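# Open printer door, remove build plate, lay it flat

## Task

Swing the 3-D printer's door fully open and leave it that way; lift out the magnetic build plate (thin sheet on the heating plate) with its printed part still attached and set it down flat on the printer's supporting surface, away from both printer and door. At the end the printer must be at its starting spot with the same heading, nearby items must be in their starting places and orientation (a slight nudge leaving one close to its spot is acceptable), nothing may rely on the robot to stay put, and the grippers must have released and withdrawn.

## Robot and tools

Robot: two arms, left_arm and right_arm, each ending in a two-finger gripper. The fingers point along the gripper's own +z axis and close along its y axis. The reported hand point sits between the finger pads, roughly 1 cm short of the tips.

Scene frame (used in results): origin on the table top midway between the arms, +z up, +x out over the table, left_arm on the +y side. The arm names do not correspond to image sides. Each result's state line lists every gripper's end_effector_position (metres) and end_effector_quat_wxyz; printed positions can be somewhat wrong, especially at long reach.

A row, used by both motion tools, is always 14 numbers in [-1, 1] covering both arms even if one stays still: left_arm dx, dy, dz, rx, ry, rz, opening, then right_arm in the same order. dx..rz are an offset, in that gripper's own axes, from its pose in the most recent result that showed it (before any such result in the scene, and for second or later calls within one reply, from where the arm is when the call begins). Scale: 1.0 equals 0.6 m of travel or 180 degrees; rx, ry, rz form one rotation vector. Opening is absolute, not an offset: +1 fully open (0.094 m), -1 closed.

execute_actions, argument actions (a list with at most one item) plus optional pictures (boolean). Empty list: just returns the state. An action {"rows": [...], "steps": n} runs n control steps (1 to 15, each 1/30 s, default 15); each row is one step, the last row repeats if rows run short, and every row is measured from the same base pose, not from the preceding row. A wait {"steps": n} (up to 300) sends nothing and returns once n steps have passed since the last result, including your reply time. A refused call does nothing.

move, arguments target (one 14-number row as above) and speed (m/s, 0.002 to 0.5, default 0.25; turning capped at twice that in rad/s). Each gripper follows a straight path to its target; both paths finish together, lasting 0.5 to 10 s (cut off at 10 s). Openings are sent at the start. Paths ignore obstacles and the other arm. The result adds a move: line with the ending (done, off_target, moving, held, fault), the limits that acted (paced = pose clipped; held = a check blocked steps, after which the arm may surge), and each gripper's distance from its target.

wait, argument seconds (0 to 10): lets time pass, sends nothing new.

zoom_image, arguments camera (cam_head_left, cam_head_right, cam_high, cam_low, cam_left_wrist, cam_right_wrist) and region [x0, y0, x1, y1] in pixels from the top-left, at most 504 by 504. Head, high and low cameras are 504x504; wrist cameras 616x616.

show_instructions: no arguments, shows the scene's reference images. finished_scene, argument scene (1 or 2): ends and grades that scene, irreversibly.

Controller behaviour: each step the commanded pose is clipped to within 70 mm and 16 degrees of the measured pose, then solved by damped inverse kinematics, favouring position over orientation. After an action ends an arm continues only to its last clipped pose, so far targets need several actions; check the result. Arms often finish a centimetre or more low, and all-zero offsets can let them sag further. To hold an arm still, send the correction back to its wanted pose in a reply's first call and zeros afterwards, aiming higher if it keeps sinking. Zero offsets pull the arm back to the base pose; they are not a pause. A Hand target line (only when nothing is kept back) shows what each gripper is being driven toward. HELD marks steps a clearance check altered; a pose unreachable line names the affected arm. Joint limits (rad): waist -2.880..2.880, shoulder 0..3.142, elbow 0..3.019, wrist pitch -1.693..1.571, wrist yaw -1.571..1.571, wrist roll -2.094..2.094.

Gripping: grip_measured uses the same scale as the commanded opening; per-gripper readings may be off by about 1 mm. To hold something, command roughly 0.03 below grip_measured (less for a lighter grip). Pad force tops out around 50-62 N and is weaker on parts under about 2 mm thick, which matters for the thin build plate. Held loads heat motors; MOTOR HOT appears from 85 °C, and at 100 °C the arm drops its load and falls (OVER-TEMPERATURE FAULT).

Cautions: occasional tugs on held parts or pushes on loose objects may happen. Never push or knock anything off the table. Do not let the arms collide or press on each other. Faster moves hit harder, and targets set beyond a contact press harder; an arm blocked by an object keeps pushing until commanded otherwise. Avoid drops, slips, slamming the door, and moving the printer. Finish by opening the grippers and pulling both arms away.

Each tool is called after "Call:" by a JSON object that holds its "api" and its "payload".

Reference images:

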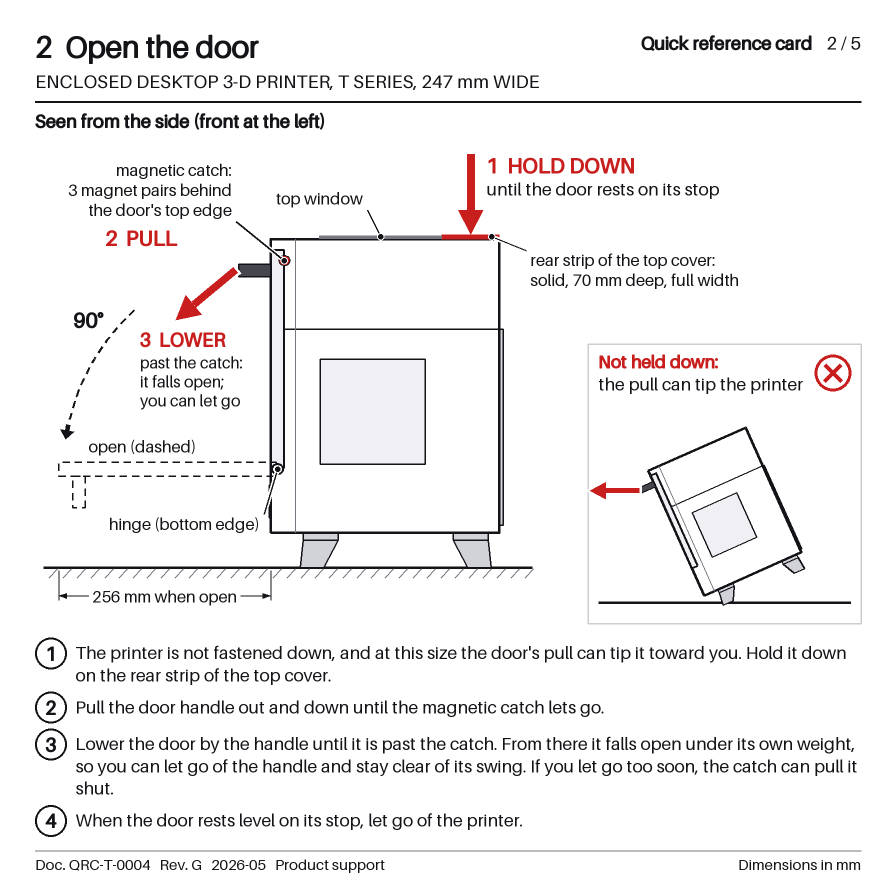

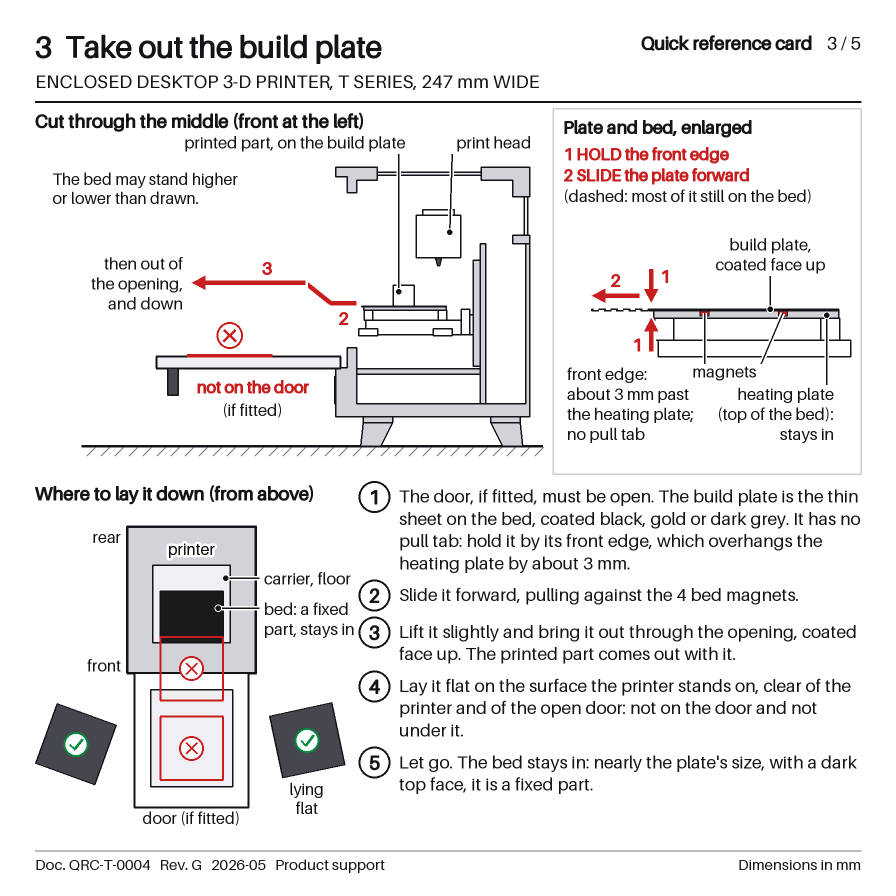

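## Session

Call:
{"api": "execute_actions", "payload": {"actions": []}}

Scene clock: 0.00 s of 4500.00 s.
left_arm: end_effector_position=(+0.5135, +0.2984, +0.5106) grip_measured=+1.000 end_effector_quat_wxyz=(+0.720, -0.000, +0.694, +0.002) | right_arm: end_effector_position=(+0.5193, -0.2987, +0.5056) grip_measured=+1.000 end_effector_quat_wxyz=(+0.717, +0.002, +0.697, -0.002)
Joint positions: left_arm=[-0.005  1.032  1.061  0.008 -0.009  0.004  0.094] | right_arm=[ 0.008  1.048  1.064  0.011  0.013 -0.001  0.094]
Joint velocities: left_arm=[-0.005  0.005 -0.002  0.007 -0.022  0.037  0.   ] | right_arm=[-0.015  0.005  0.007 -0.002  0.007  0.007  0.   ]
Hand target (left_arm): +0.512, +0.298, +0.532; +0.733, -0.000, +0.680, +0.002
Hand target (right_arm): +0.519, -0.299, +0.523; +0.727, +0.002, +0.687, -0.002

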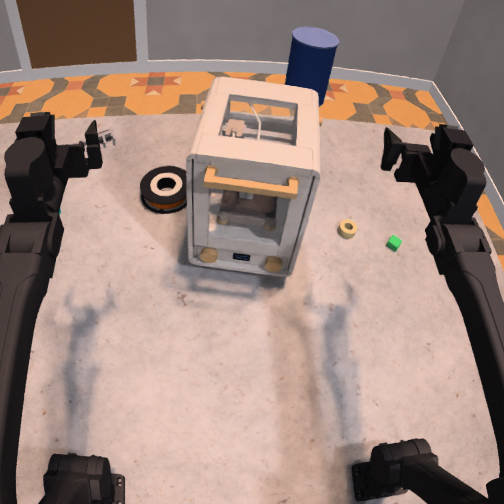

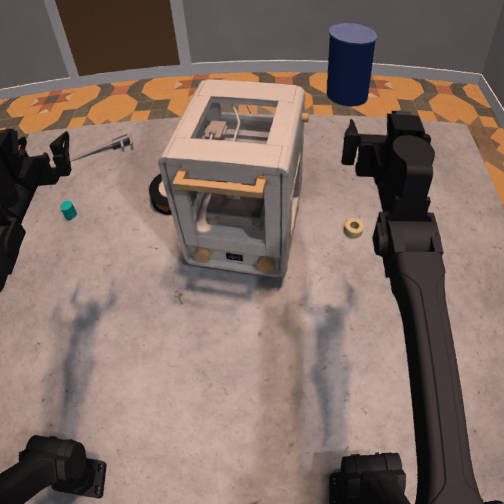

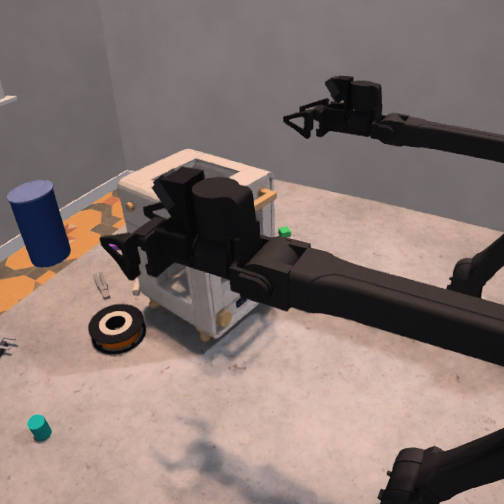

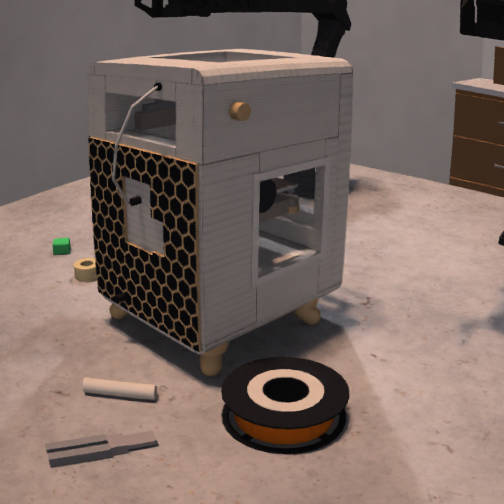

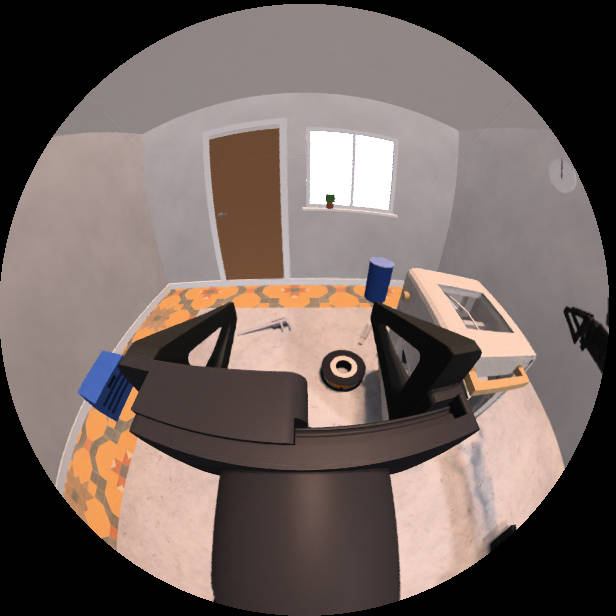

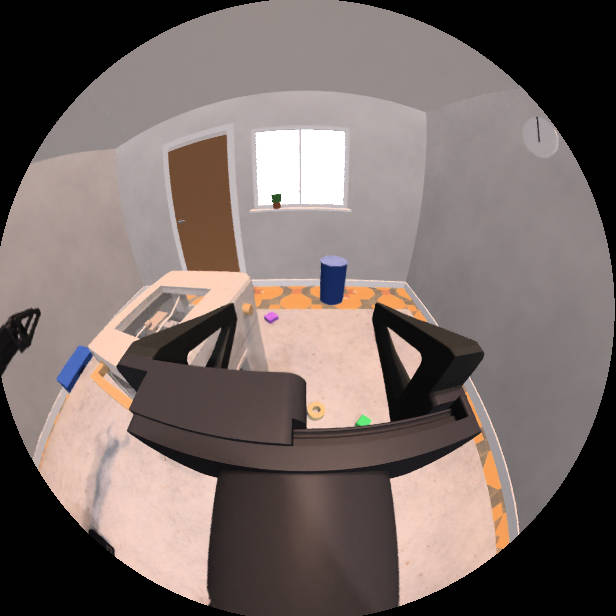

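Call:
{"api": "move", "payload": {"target": [0.25,-0.5,-0.33,0,0,0.5,1, 0,0.35,0.25,0,0.4,0,-1]}}

Scene clock: 4.30 s of 4500.00 s.
left_arm: end_effector_position=(+0.3203, +0.0030, +0.3532) grip_measured=+1.000 end_effector_quat_wxyz=(+0.507, +0.489, +0.507, +0.496) | right_arm: end_effector_position=(+0.6684, -0.0932, +0.4912) grip_measured=-0.978 end_effector_quat_wxyz=(+0.326, -0.013, +0.945, +0.035)
Joint positions: left_arm=[-1.108  1.088  0.695  0.409 -1.115  1.557  0.094] | right_arm=[ 0.333  2.105  2.865 -1.674  0.13   0.261  0.001]
Joint velocities: left_arm=[ 0.005  0.005  0.012  0.007 -0.037  0.051  0.   ] | right_arm=[-0.005  0.005 -0.017  0.012 -0.007  0.051  0.   ]
Hand target (left_arm): +0.319, +0.000, +0.356; +0.510, +0.488, +0.504, +0.497
Hand target (right_arm): +0.668, -0.088, +0.500; +0.337, -0.010, +0.940, +0.044
Off the commanded pose (left_arm): 0.005 m, 3 deg.
Off the commanded pose (right_arm): 0.019 m, 19 deg; orientation clipped at the last step of the last action.
joint sent to its limit (right arm) — the command would take joint 4 (wrist pitch) past its lower limit, so that joint was sent only as far as its limit.
move: off_target (left_arm, right_arm); limits=paced

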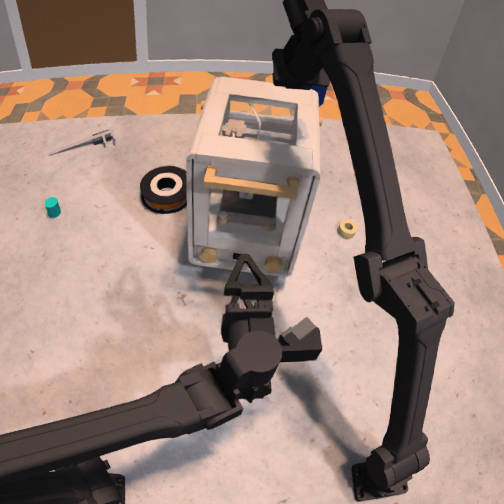

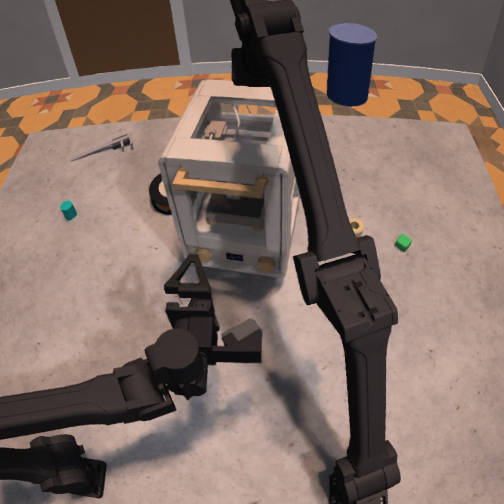

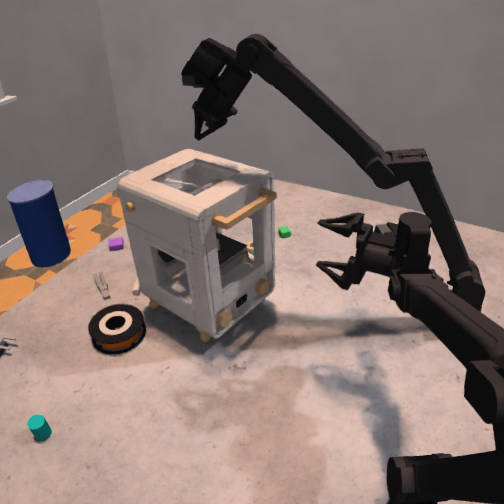

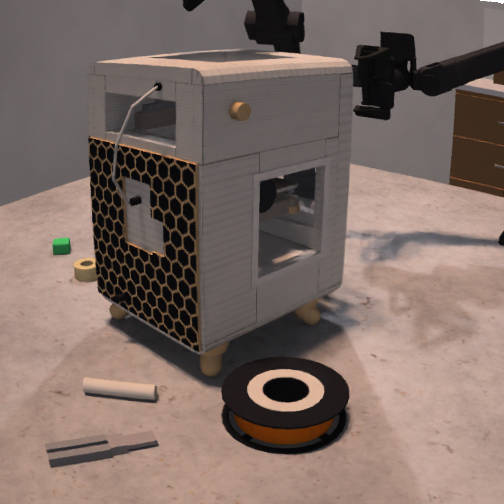

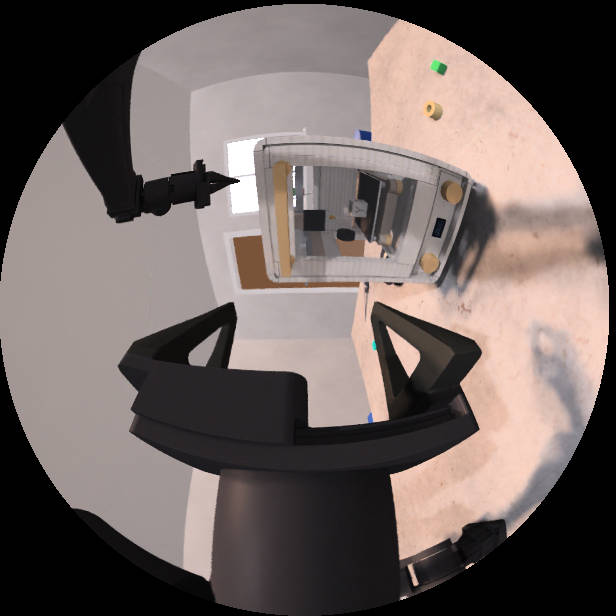

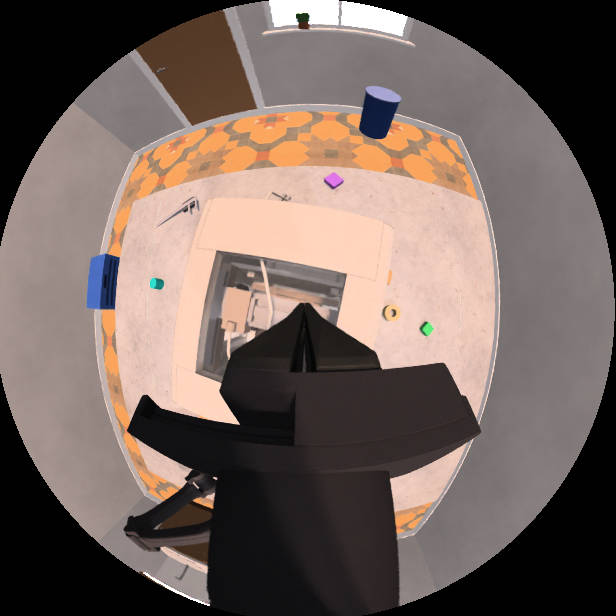

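Call:
{"api": "move", "payload": {"target": [-0.03,0.03,0.17,0,0,0,1, -0.07,0,0.15,0,-0.05,0,-1], "speed": 0.1}}

Scene clock: 6.33 s of 4500.00 s.
left_arm: end_effector_position=(+0.4124, -0.0095, +0.3477) grip_measured=+1.000 end_effector_quat_wxyz=(+0.494, +0.505, +0.502, +0.499) | right_arm: end_effector_position=(+0.7440, -0.0814, +0.4620) grip_measured=-0.978 end_effector_quat_wxyz=(+0.404, -0.008, +0.914, +0.043)
Joint positions: left_arm=[-0.909  1.261  0.829  0.41  -0.91   1.561  0.094] | right_arm=[ 0.32   2.111  2.684 -1.319  0.151  0.236  0.001]
Joint velocities: left_arm=[ 0.005  0.005  0.002  0.002 -0.007  0.022  0.   ] | right_arm=[-0.015 -0.005  0.002  0.007 -0.051  0.037 -0.   ]
Hand target (left_arm): +0.421, -0.014, +0.372; +0.508, +0.489, +0.504, +0.499
Hand target (right_arm): +0.755, -0.086, +0.445; +0.398, -0.009, +0.917, +0.036
Off the commanded pose (left_arm): 0.027 m, 2 deg.
Off the commanded pose (right_arm): 0.021 m, 1 deg.
move: off_target (left_arm, right_arm)

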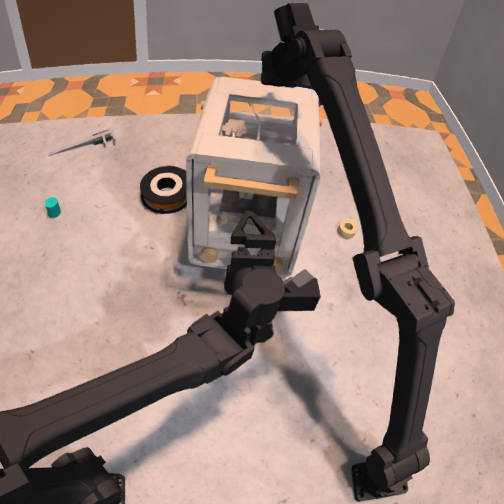

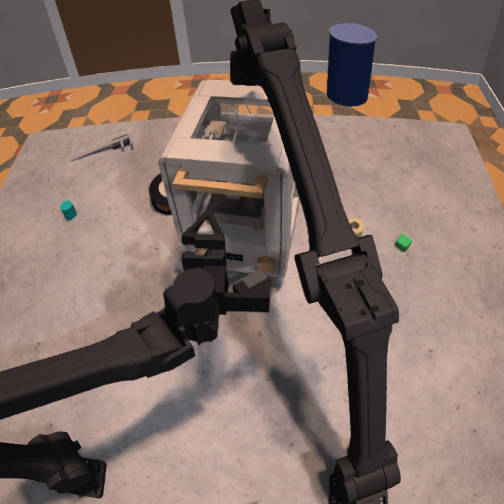

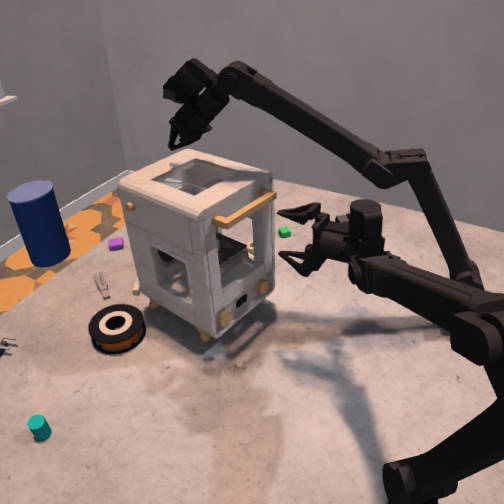

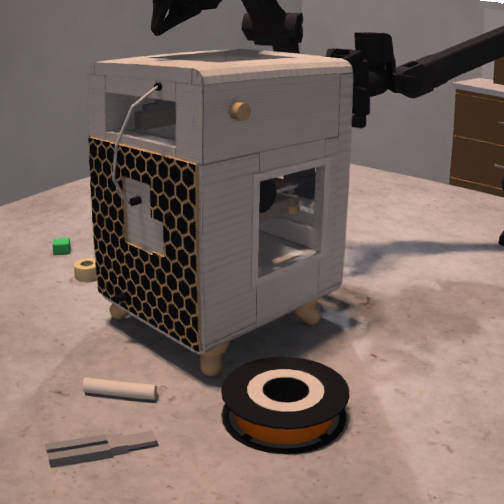

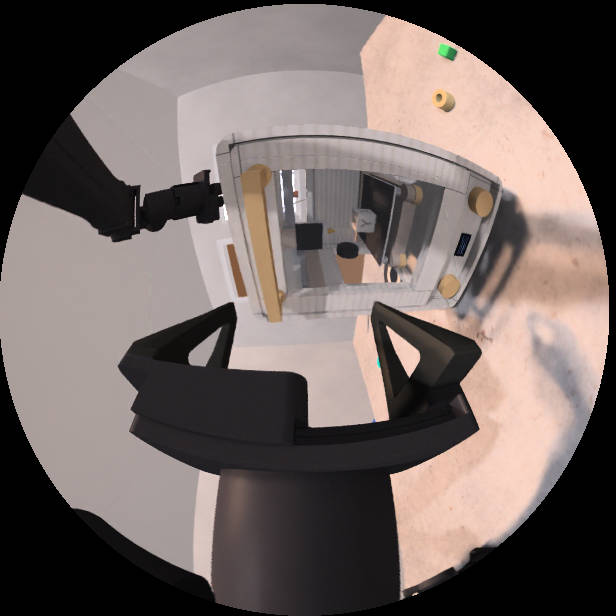

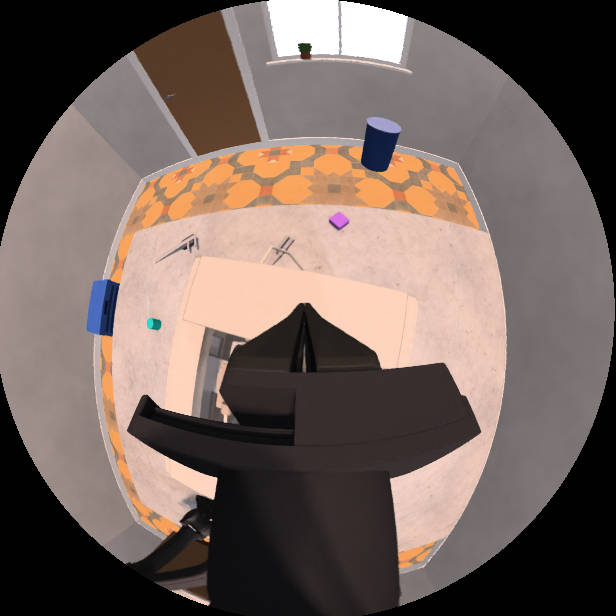

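Call:
{"api": "move", "payload": {"target": [-0.03,0.085,0.08,0,0,0,1, 0.11,0,0.1,0,0,0,-1], "speed": 0.05}}

Scene clock: 9.07 s of 4500.00 s.
left_arm: end_effector_position=(+0.4494, -0.0251, +0.3762) grip_measured=+1.000 end_effector_quat_wxyz=(+0.487, +0.517, +0.499, +0.497) | right_arm: end_effector_position=(+0.7424, -0.0820, +0.4273) grip_measured=-0.978 end_effector_quat_wxyz=(+0.446, -0.003, +0.893, +0.054)
Joint positions: left_arm=[-0.861  1.318  0.974  0.295 -0.852  1.561  0.094] | right_arm=[ 0.321  1.914  2.207 -0.941  0.157  0.235  0.001]
Joint velocities: left_arm=[-0.015  0.005 -0.012  0.017 -0.022 -0.037  0.   ] | right_arm=[-0.015 -0.015 -0.017 -0.007 -0.007 -0.007 -0.   ]
Hand target (left_arm): +0.460, -0.028, +0.398; +0.495, +0.505, +0.501, +0.500
Hand target (right_arm): +0.742, -0.075, +0.375; +0.404, -0.008, +0.914, +0.043
Off the commanded pose (left_arm): 0.025 m, 2 deg.
Off the commanded pose (right_arm): 0.055 m, 6 deg.
move: off_target (left_arm, right_arm)

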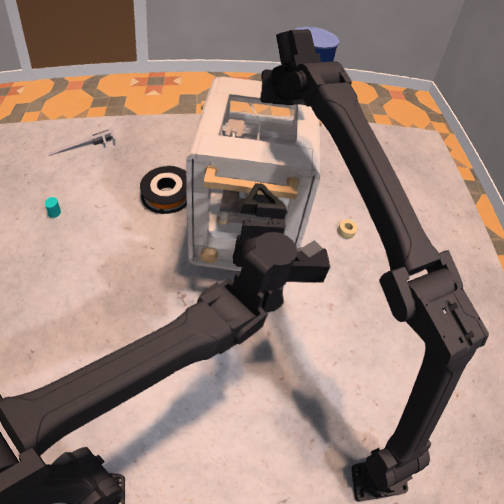

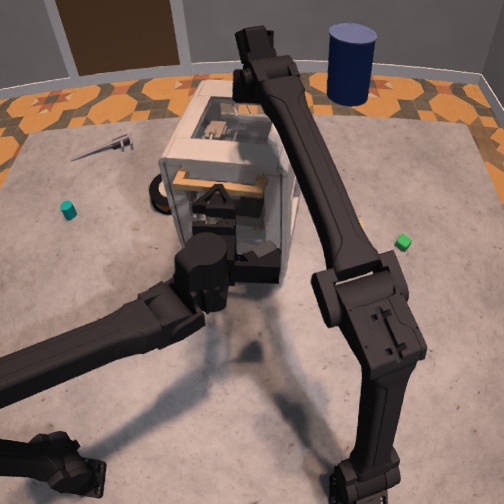

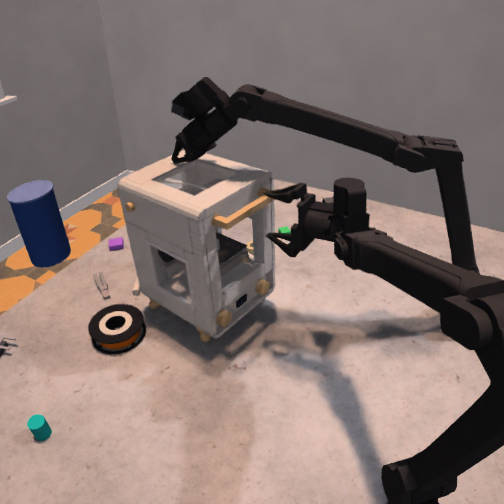

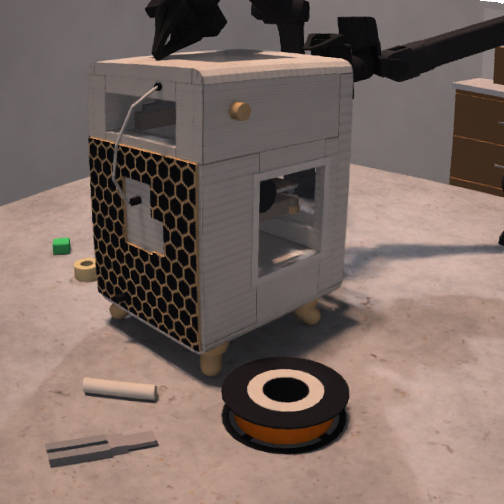

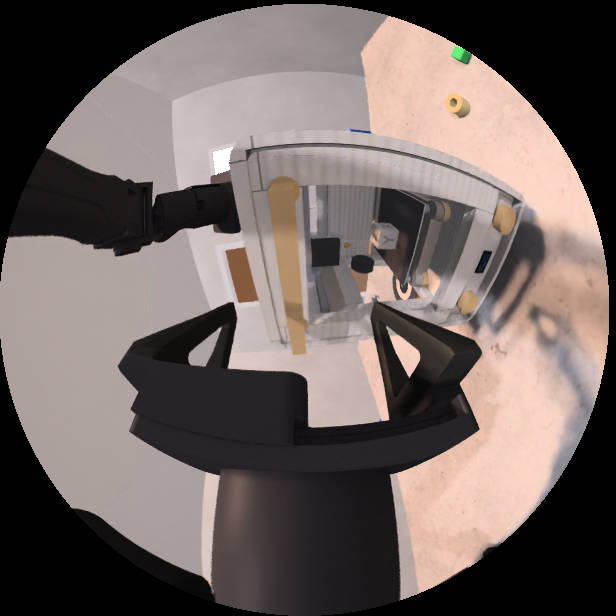

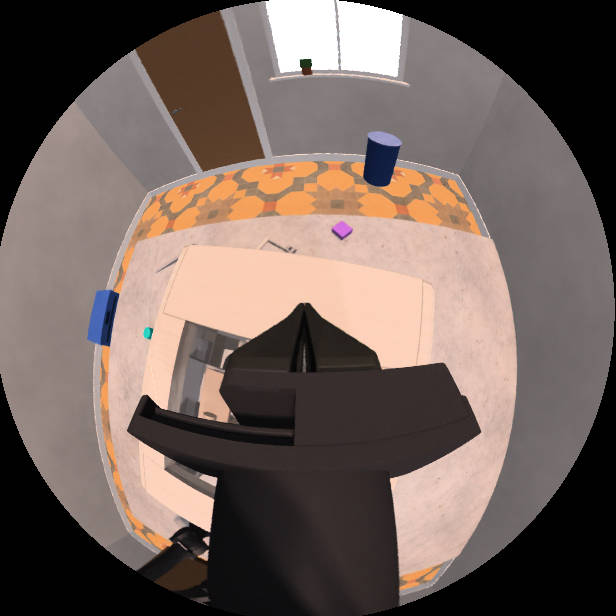

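Call:
{"api": "move", "payload": {"target": [-0.05,0.05,0.08,0,0,0,0.3, 0.05,0,0.04,0,0,0,-1], "speed": 0.05}}

Scene clock: 11.23 s of 4500.00 s.
left_arm: end_effector_position=(+0.4859, -0.0544, +0.3796) grip_measured=+0.302 end_effector_quat_wxyz=(+0.478, +0.530, +0.496, +0.494) | right_arm: end_effector_position=(+0.7417, -0.0825, +0.4283) grip_measured=-0.978 end_effector_quat_wxyz=(+0.474, +0.000, +0.878, +0.063)
Joint positions: left_arm=[-0.84   1.427  1.108  0.24  -0.822  1.561  0.061] | right_arm=[ 0.321  1.867  2.102 -0.817  0.158  0.235  0.001]
Joint velocities: left_arm=[-0.005 -0.005 -0.002 -0.017  0.022 -0.007  0.   ] | right_arm=[-0.005 -0.005  0.002 -0.007  0.022 -0.051  0.   ]
Hand target (left_arm): +0.497, -0.056, +0.403; +0.487, +0.517, +0.498, +0.497
Hand target (right_arm): +0.742, -0.078, +0.390; +0.446, -0.003, +0.893, +0.054
Off the commanded pose (left_arm): 0.027 m, 2 deg.
Off the commanded pose (right_arm): 0.039 m, 4 deg.
move: off_target (left_arm, right_arm)

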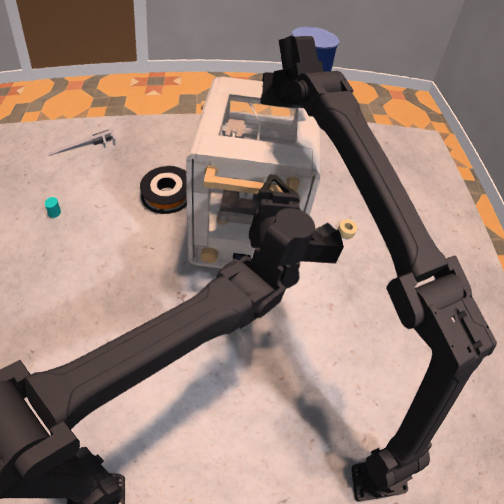

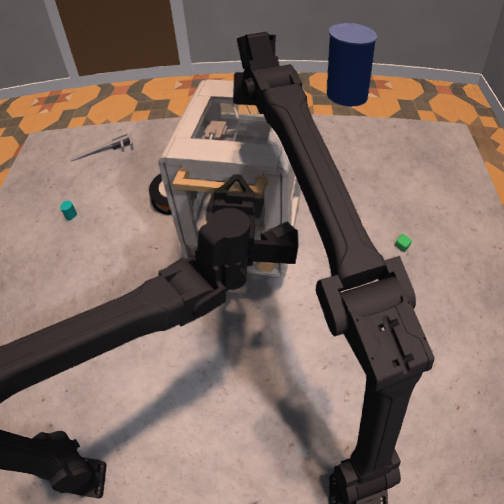

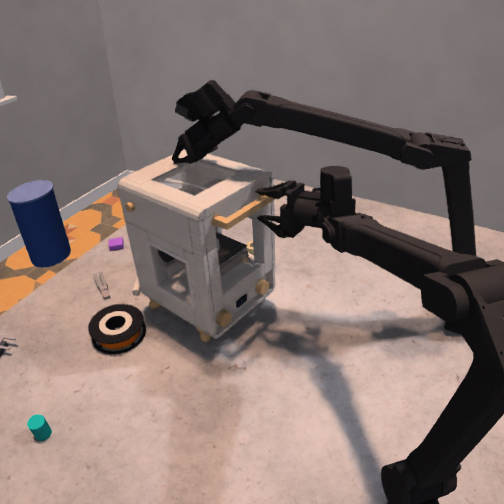

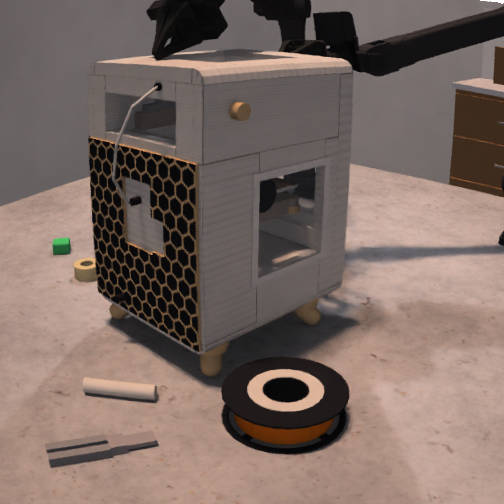

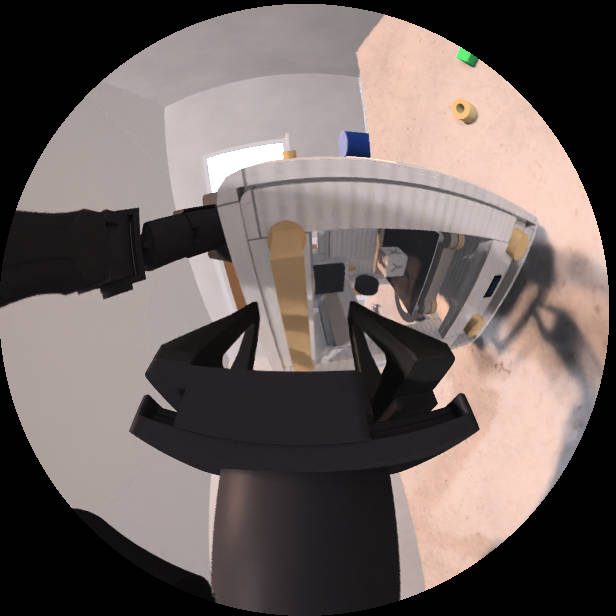

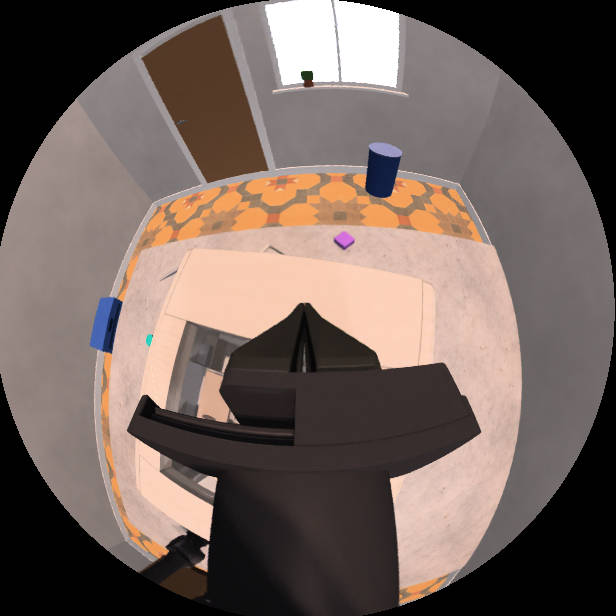

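Moved a bit too far right; go back toward centre, forward, then close.

Call:
{"api": "move", "payload": {"target": [0.03,0.055,0.06,0,0,0,0.3, 0.05,0,0.04,0,0,0,-1], "speed": 0.04}}

Call:
{"api": "move", "payload": {"target": [0,0.03,0,0,0,0,-1, 0.05,0,0.04,0,0,0,-1], "speed": 0.04}}

Scene clock: 13.30 s of 4500.00 s.
left_arm: end_effector_position=(+0.5047, -0.0409, +0.3786) grip_measured=+0.301 end_effector_quat_wxyz=(+0.466, +0.547, +0.494, +0.489) | right_arm: end_effector_position=(+0.7414, -0.0828, +0.4286) grip_measured=-0.978 end_effector_quat_wxyz=(+0.499, +0.003, +0.864, +0.071)
Joint positions: left_arm=[-0.788  1.427  1.129  0.178 -0.757  1.562  0.061] | right_arm=[ 0.321  1.833  2.021 -0.71   0.159  0.235  0.001]
Joint velocities: left_arm=[ 0.005 -0.015 -0.012 -0.012 -0.051 -0.037  0.   ] | right_arm=[-0.005  0.005 -0.032 -0.002 -0.037 -0.081 -0.001]
Hand target (left_arm): +0.521, -0.037, +0.411; +0.478, +0.530, +0.495, +0.495
Hand target (right_arm): +0.744, -0.078, +0.391; +0.474, -0.000, +0.878, +0.063
Off the commanded pose (left_arm): 0.038 m, 3 deg.
Off the commanded pose (right_arm): 0.039 m, 3 deg.
move: off_target (left_arm, right_arm)

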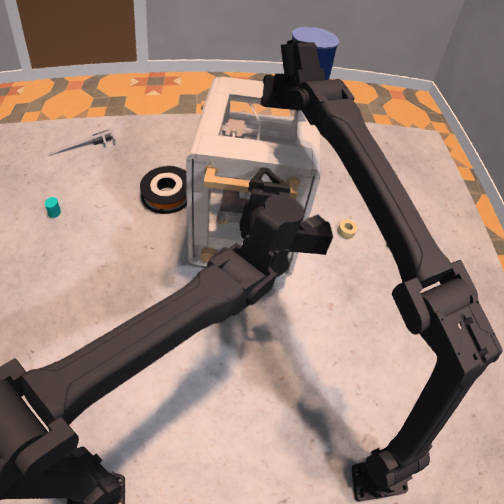

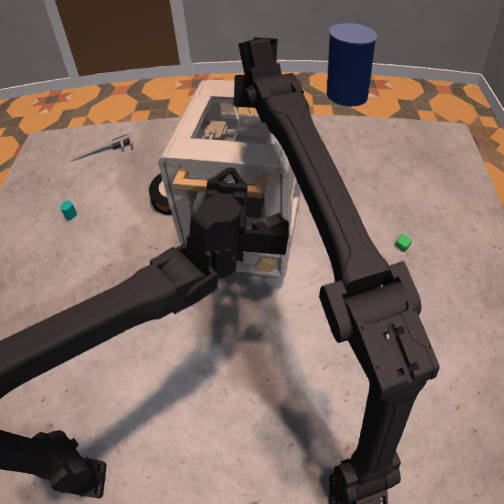

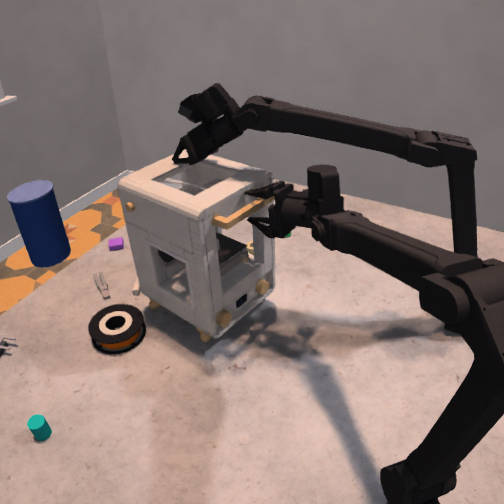

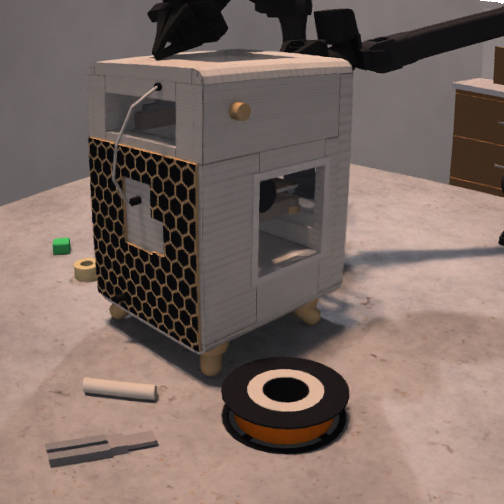

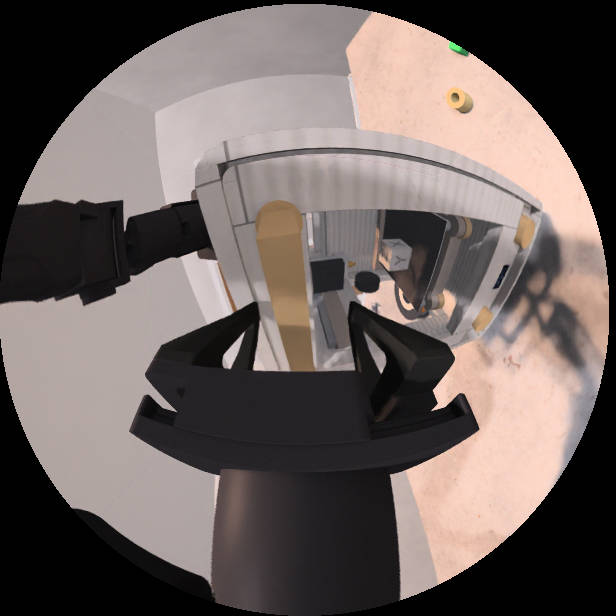

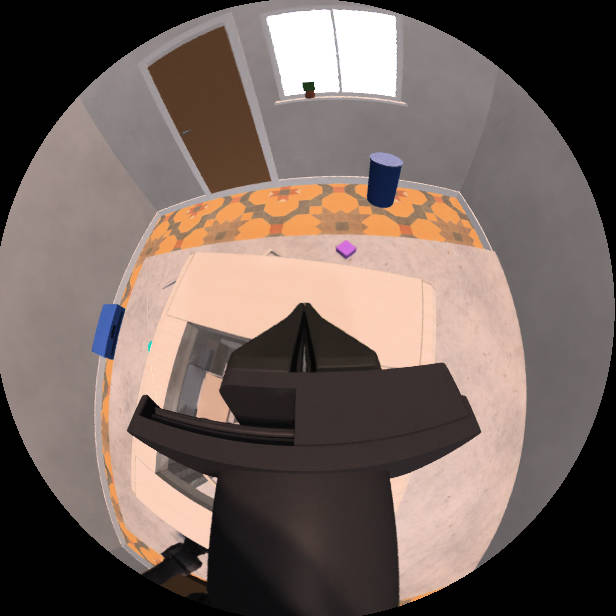

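Scene clock: 14.50 s of 4500.00 s.
left_arm: end_effector_position=(+0.5047, -0.0409, +0.3822) grip_measured=-0.682 end_effector_quat_wxyz=(+0.481, +0.533, +0.510, +0.473) | right_arm: end_effector_position=(+0.7418, -0.0829, +0.4288) grip_measured=-0.978 end_effector_quat_wxyz=(+0.521, +0.006, +0.850, +0.078)
Joint positions: left_arm=[-0.788  1.423  1.135  0.166 -0.753  1.501  0.015] | right_arm=[ 0.321  1.808  1.955 -0.615  0.161  0.235  0.001]
Joint velocities: left_arm=[-0.015 -0.024  0.002  0.007  0.007 -0.022  0.001] | right_arm=[-0.005 -0.015  0.002  0.002  0.007  0.037 -0.   ]
Hand target (left_arm): +0.506, -0.042, +0.397; +0.467, +0.547, +0.494, +0.488
Hand target (right_arm): +0.746, -0.078, +0.391; +0.499, +0.003, +0.864, +0.071
Off the commanded pose (left_arm): 0.014 m, 3 deg.
Off the commanded pose (right_arm): 0.039 m, 3 deg.
move: off_target (left_arm, right_arm)

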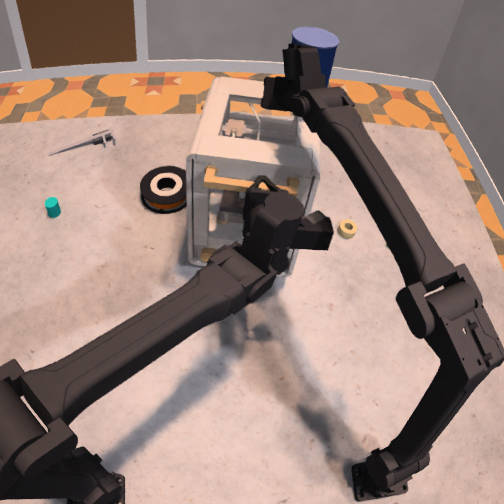

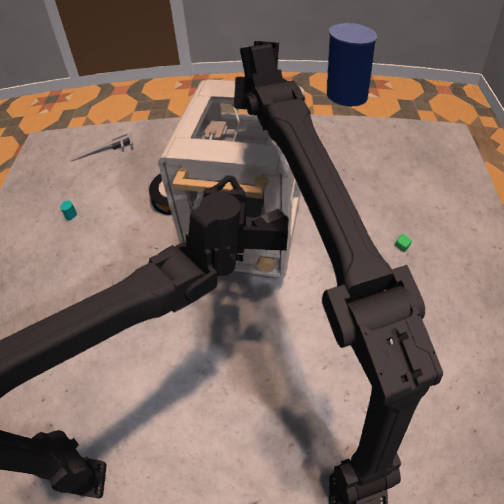

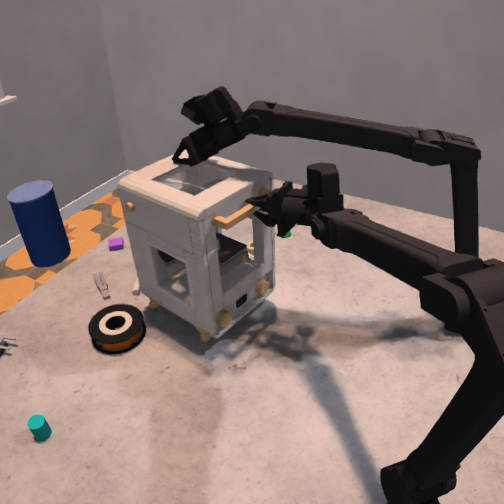

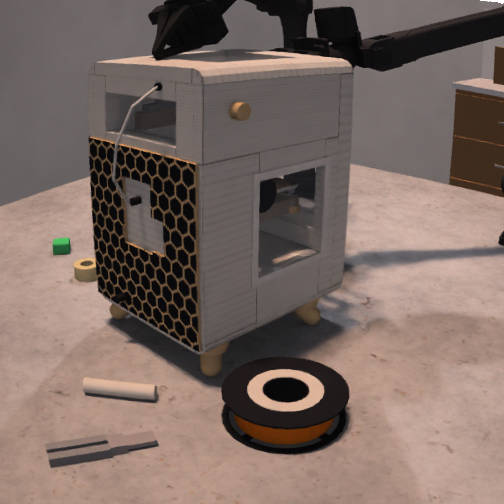

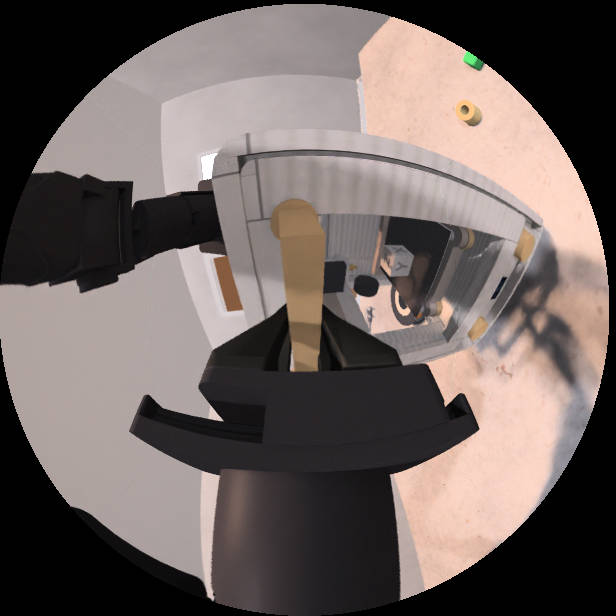

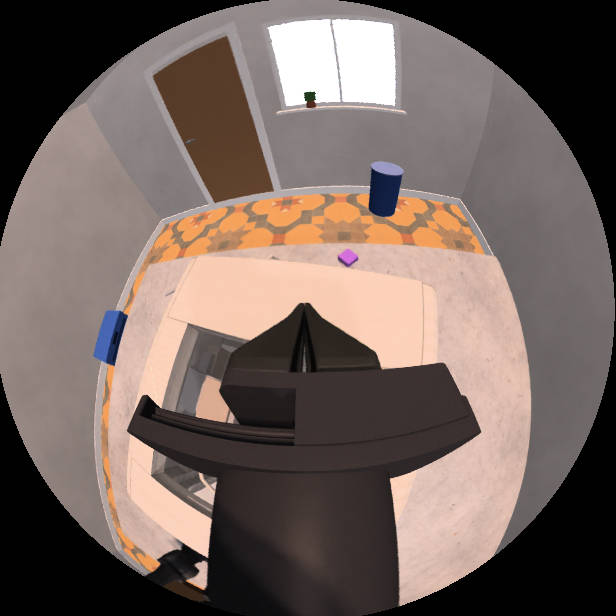

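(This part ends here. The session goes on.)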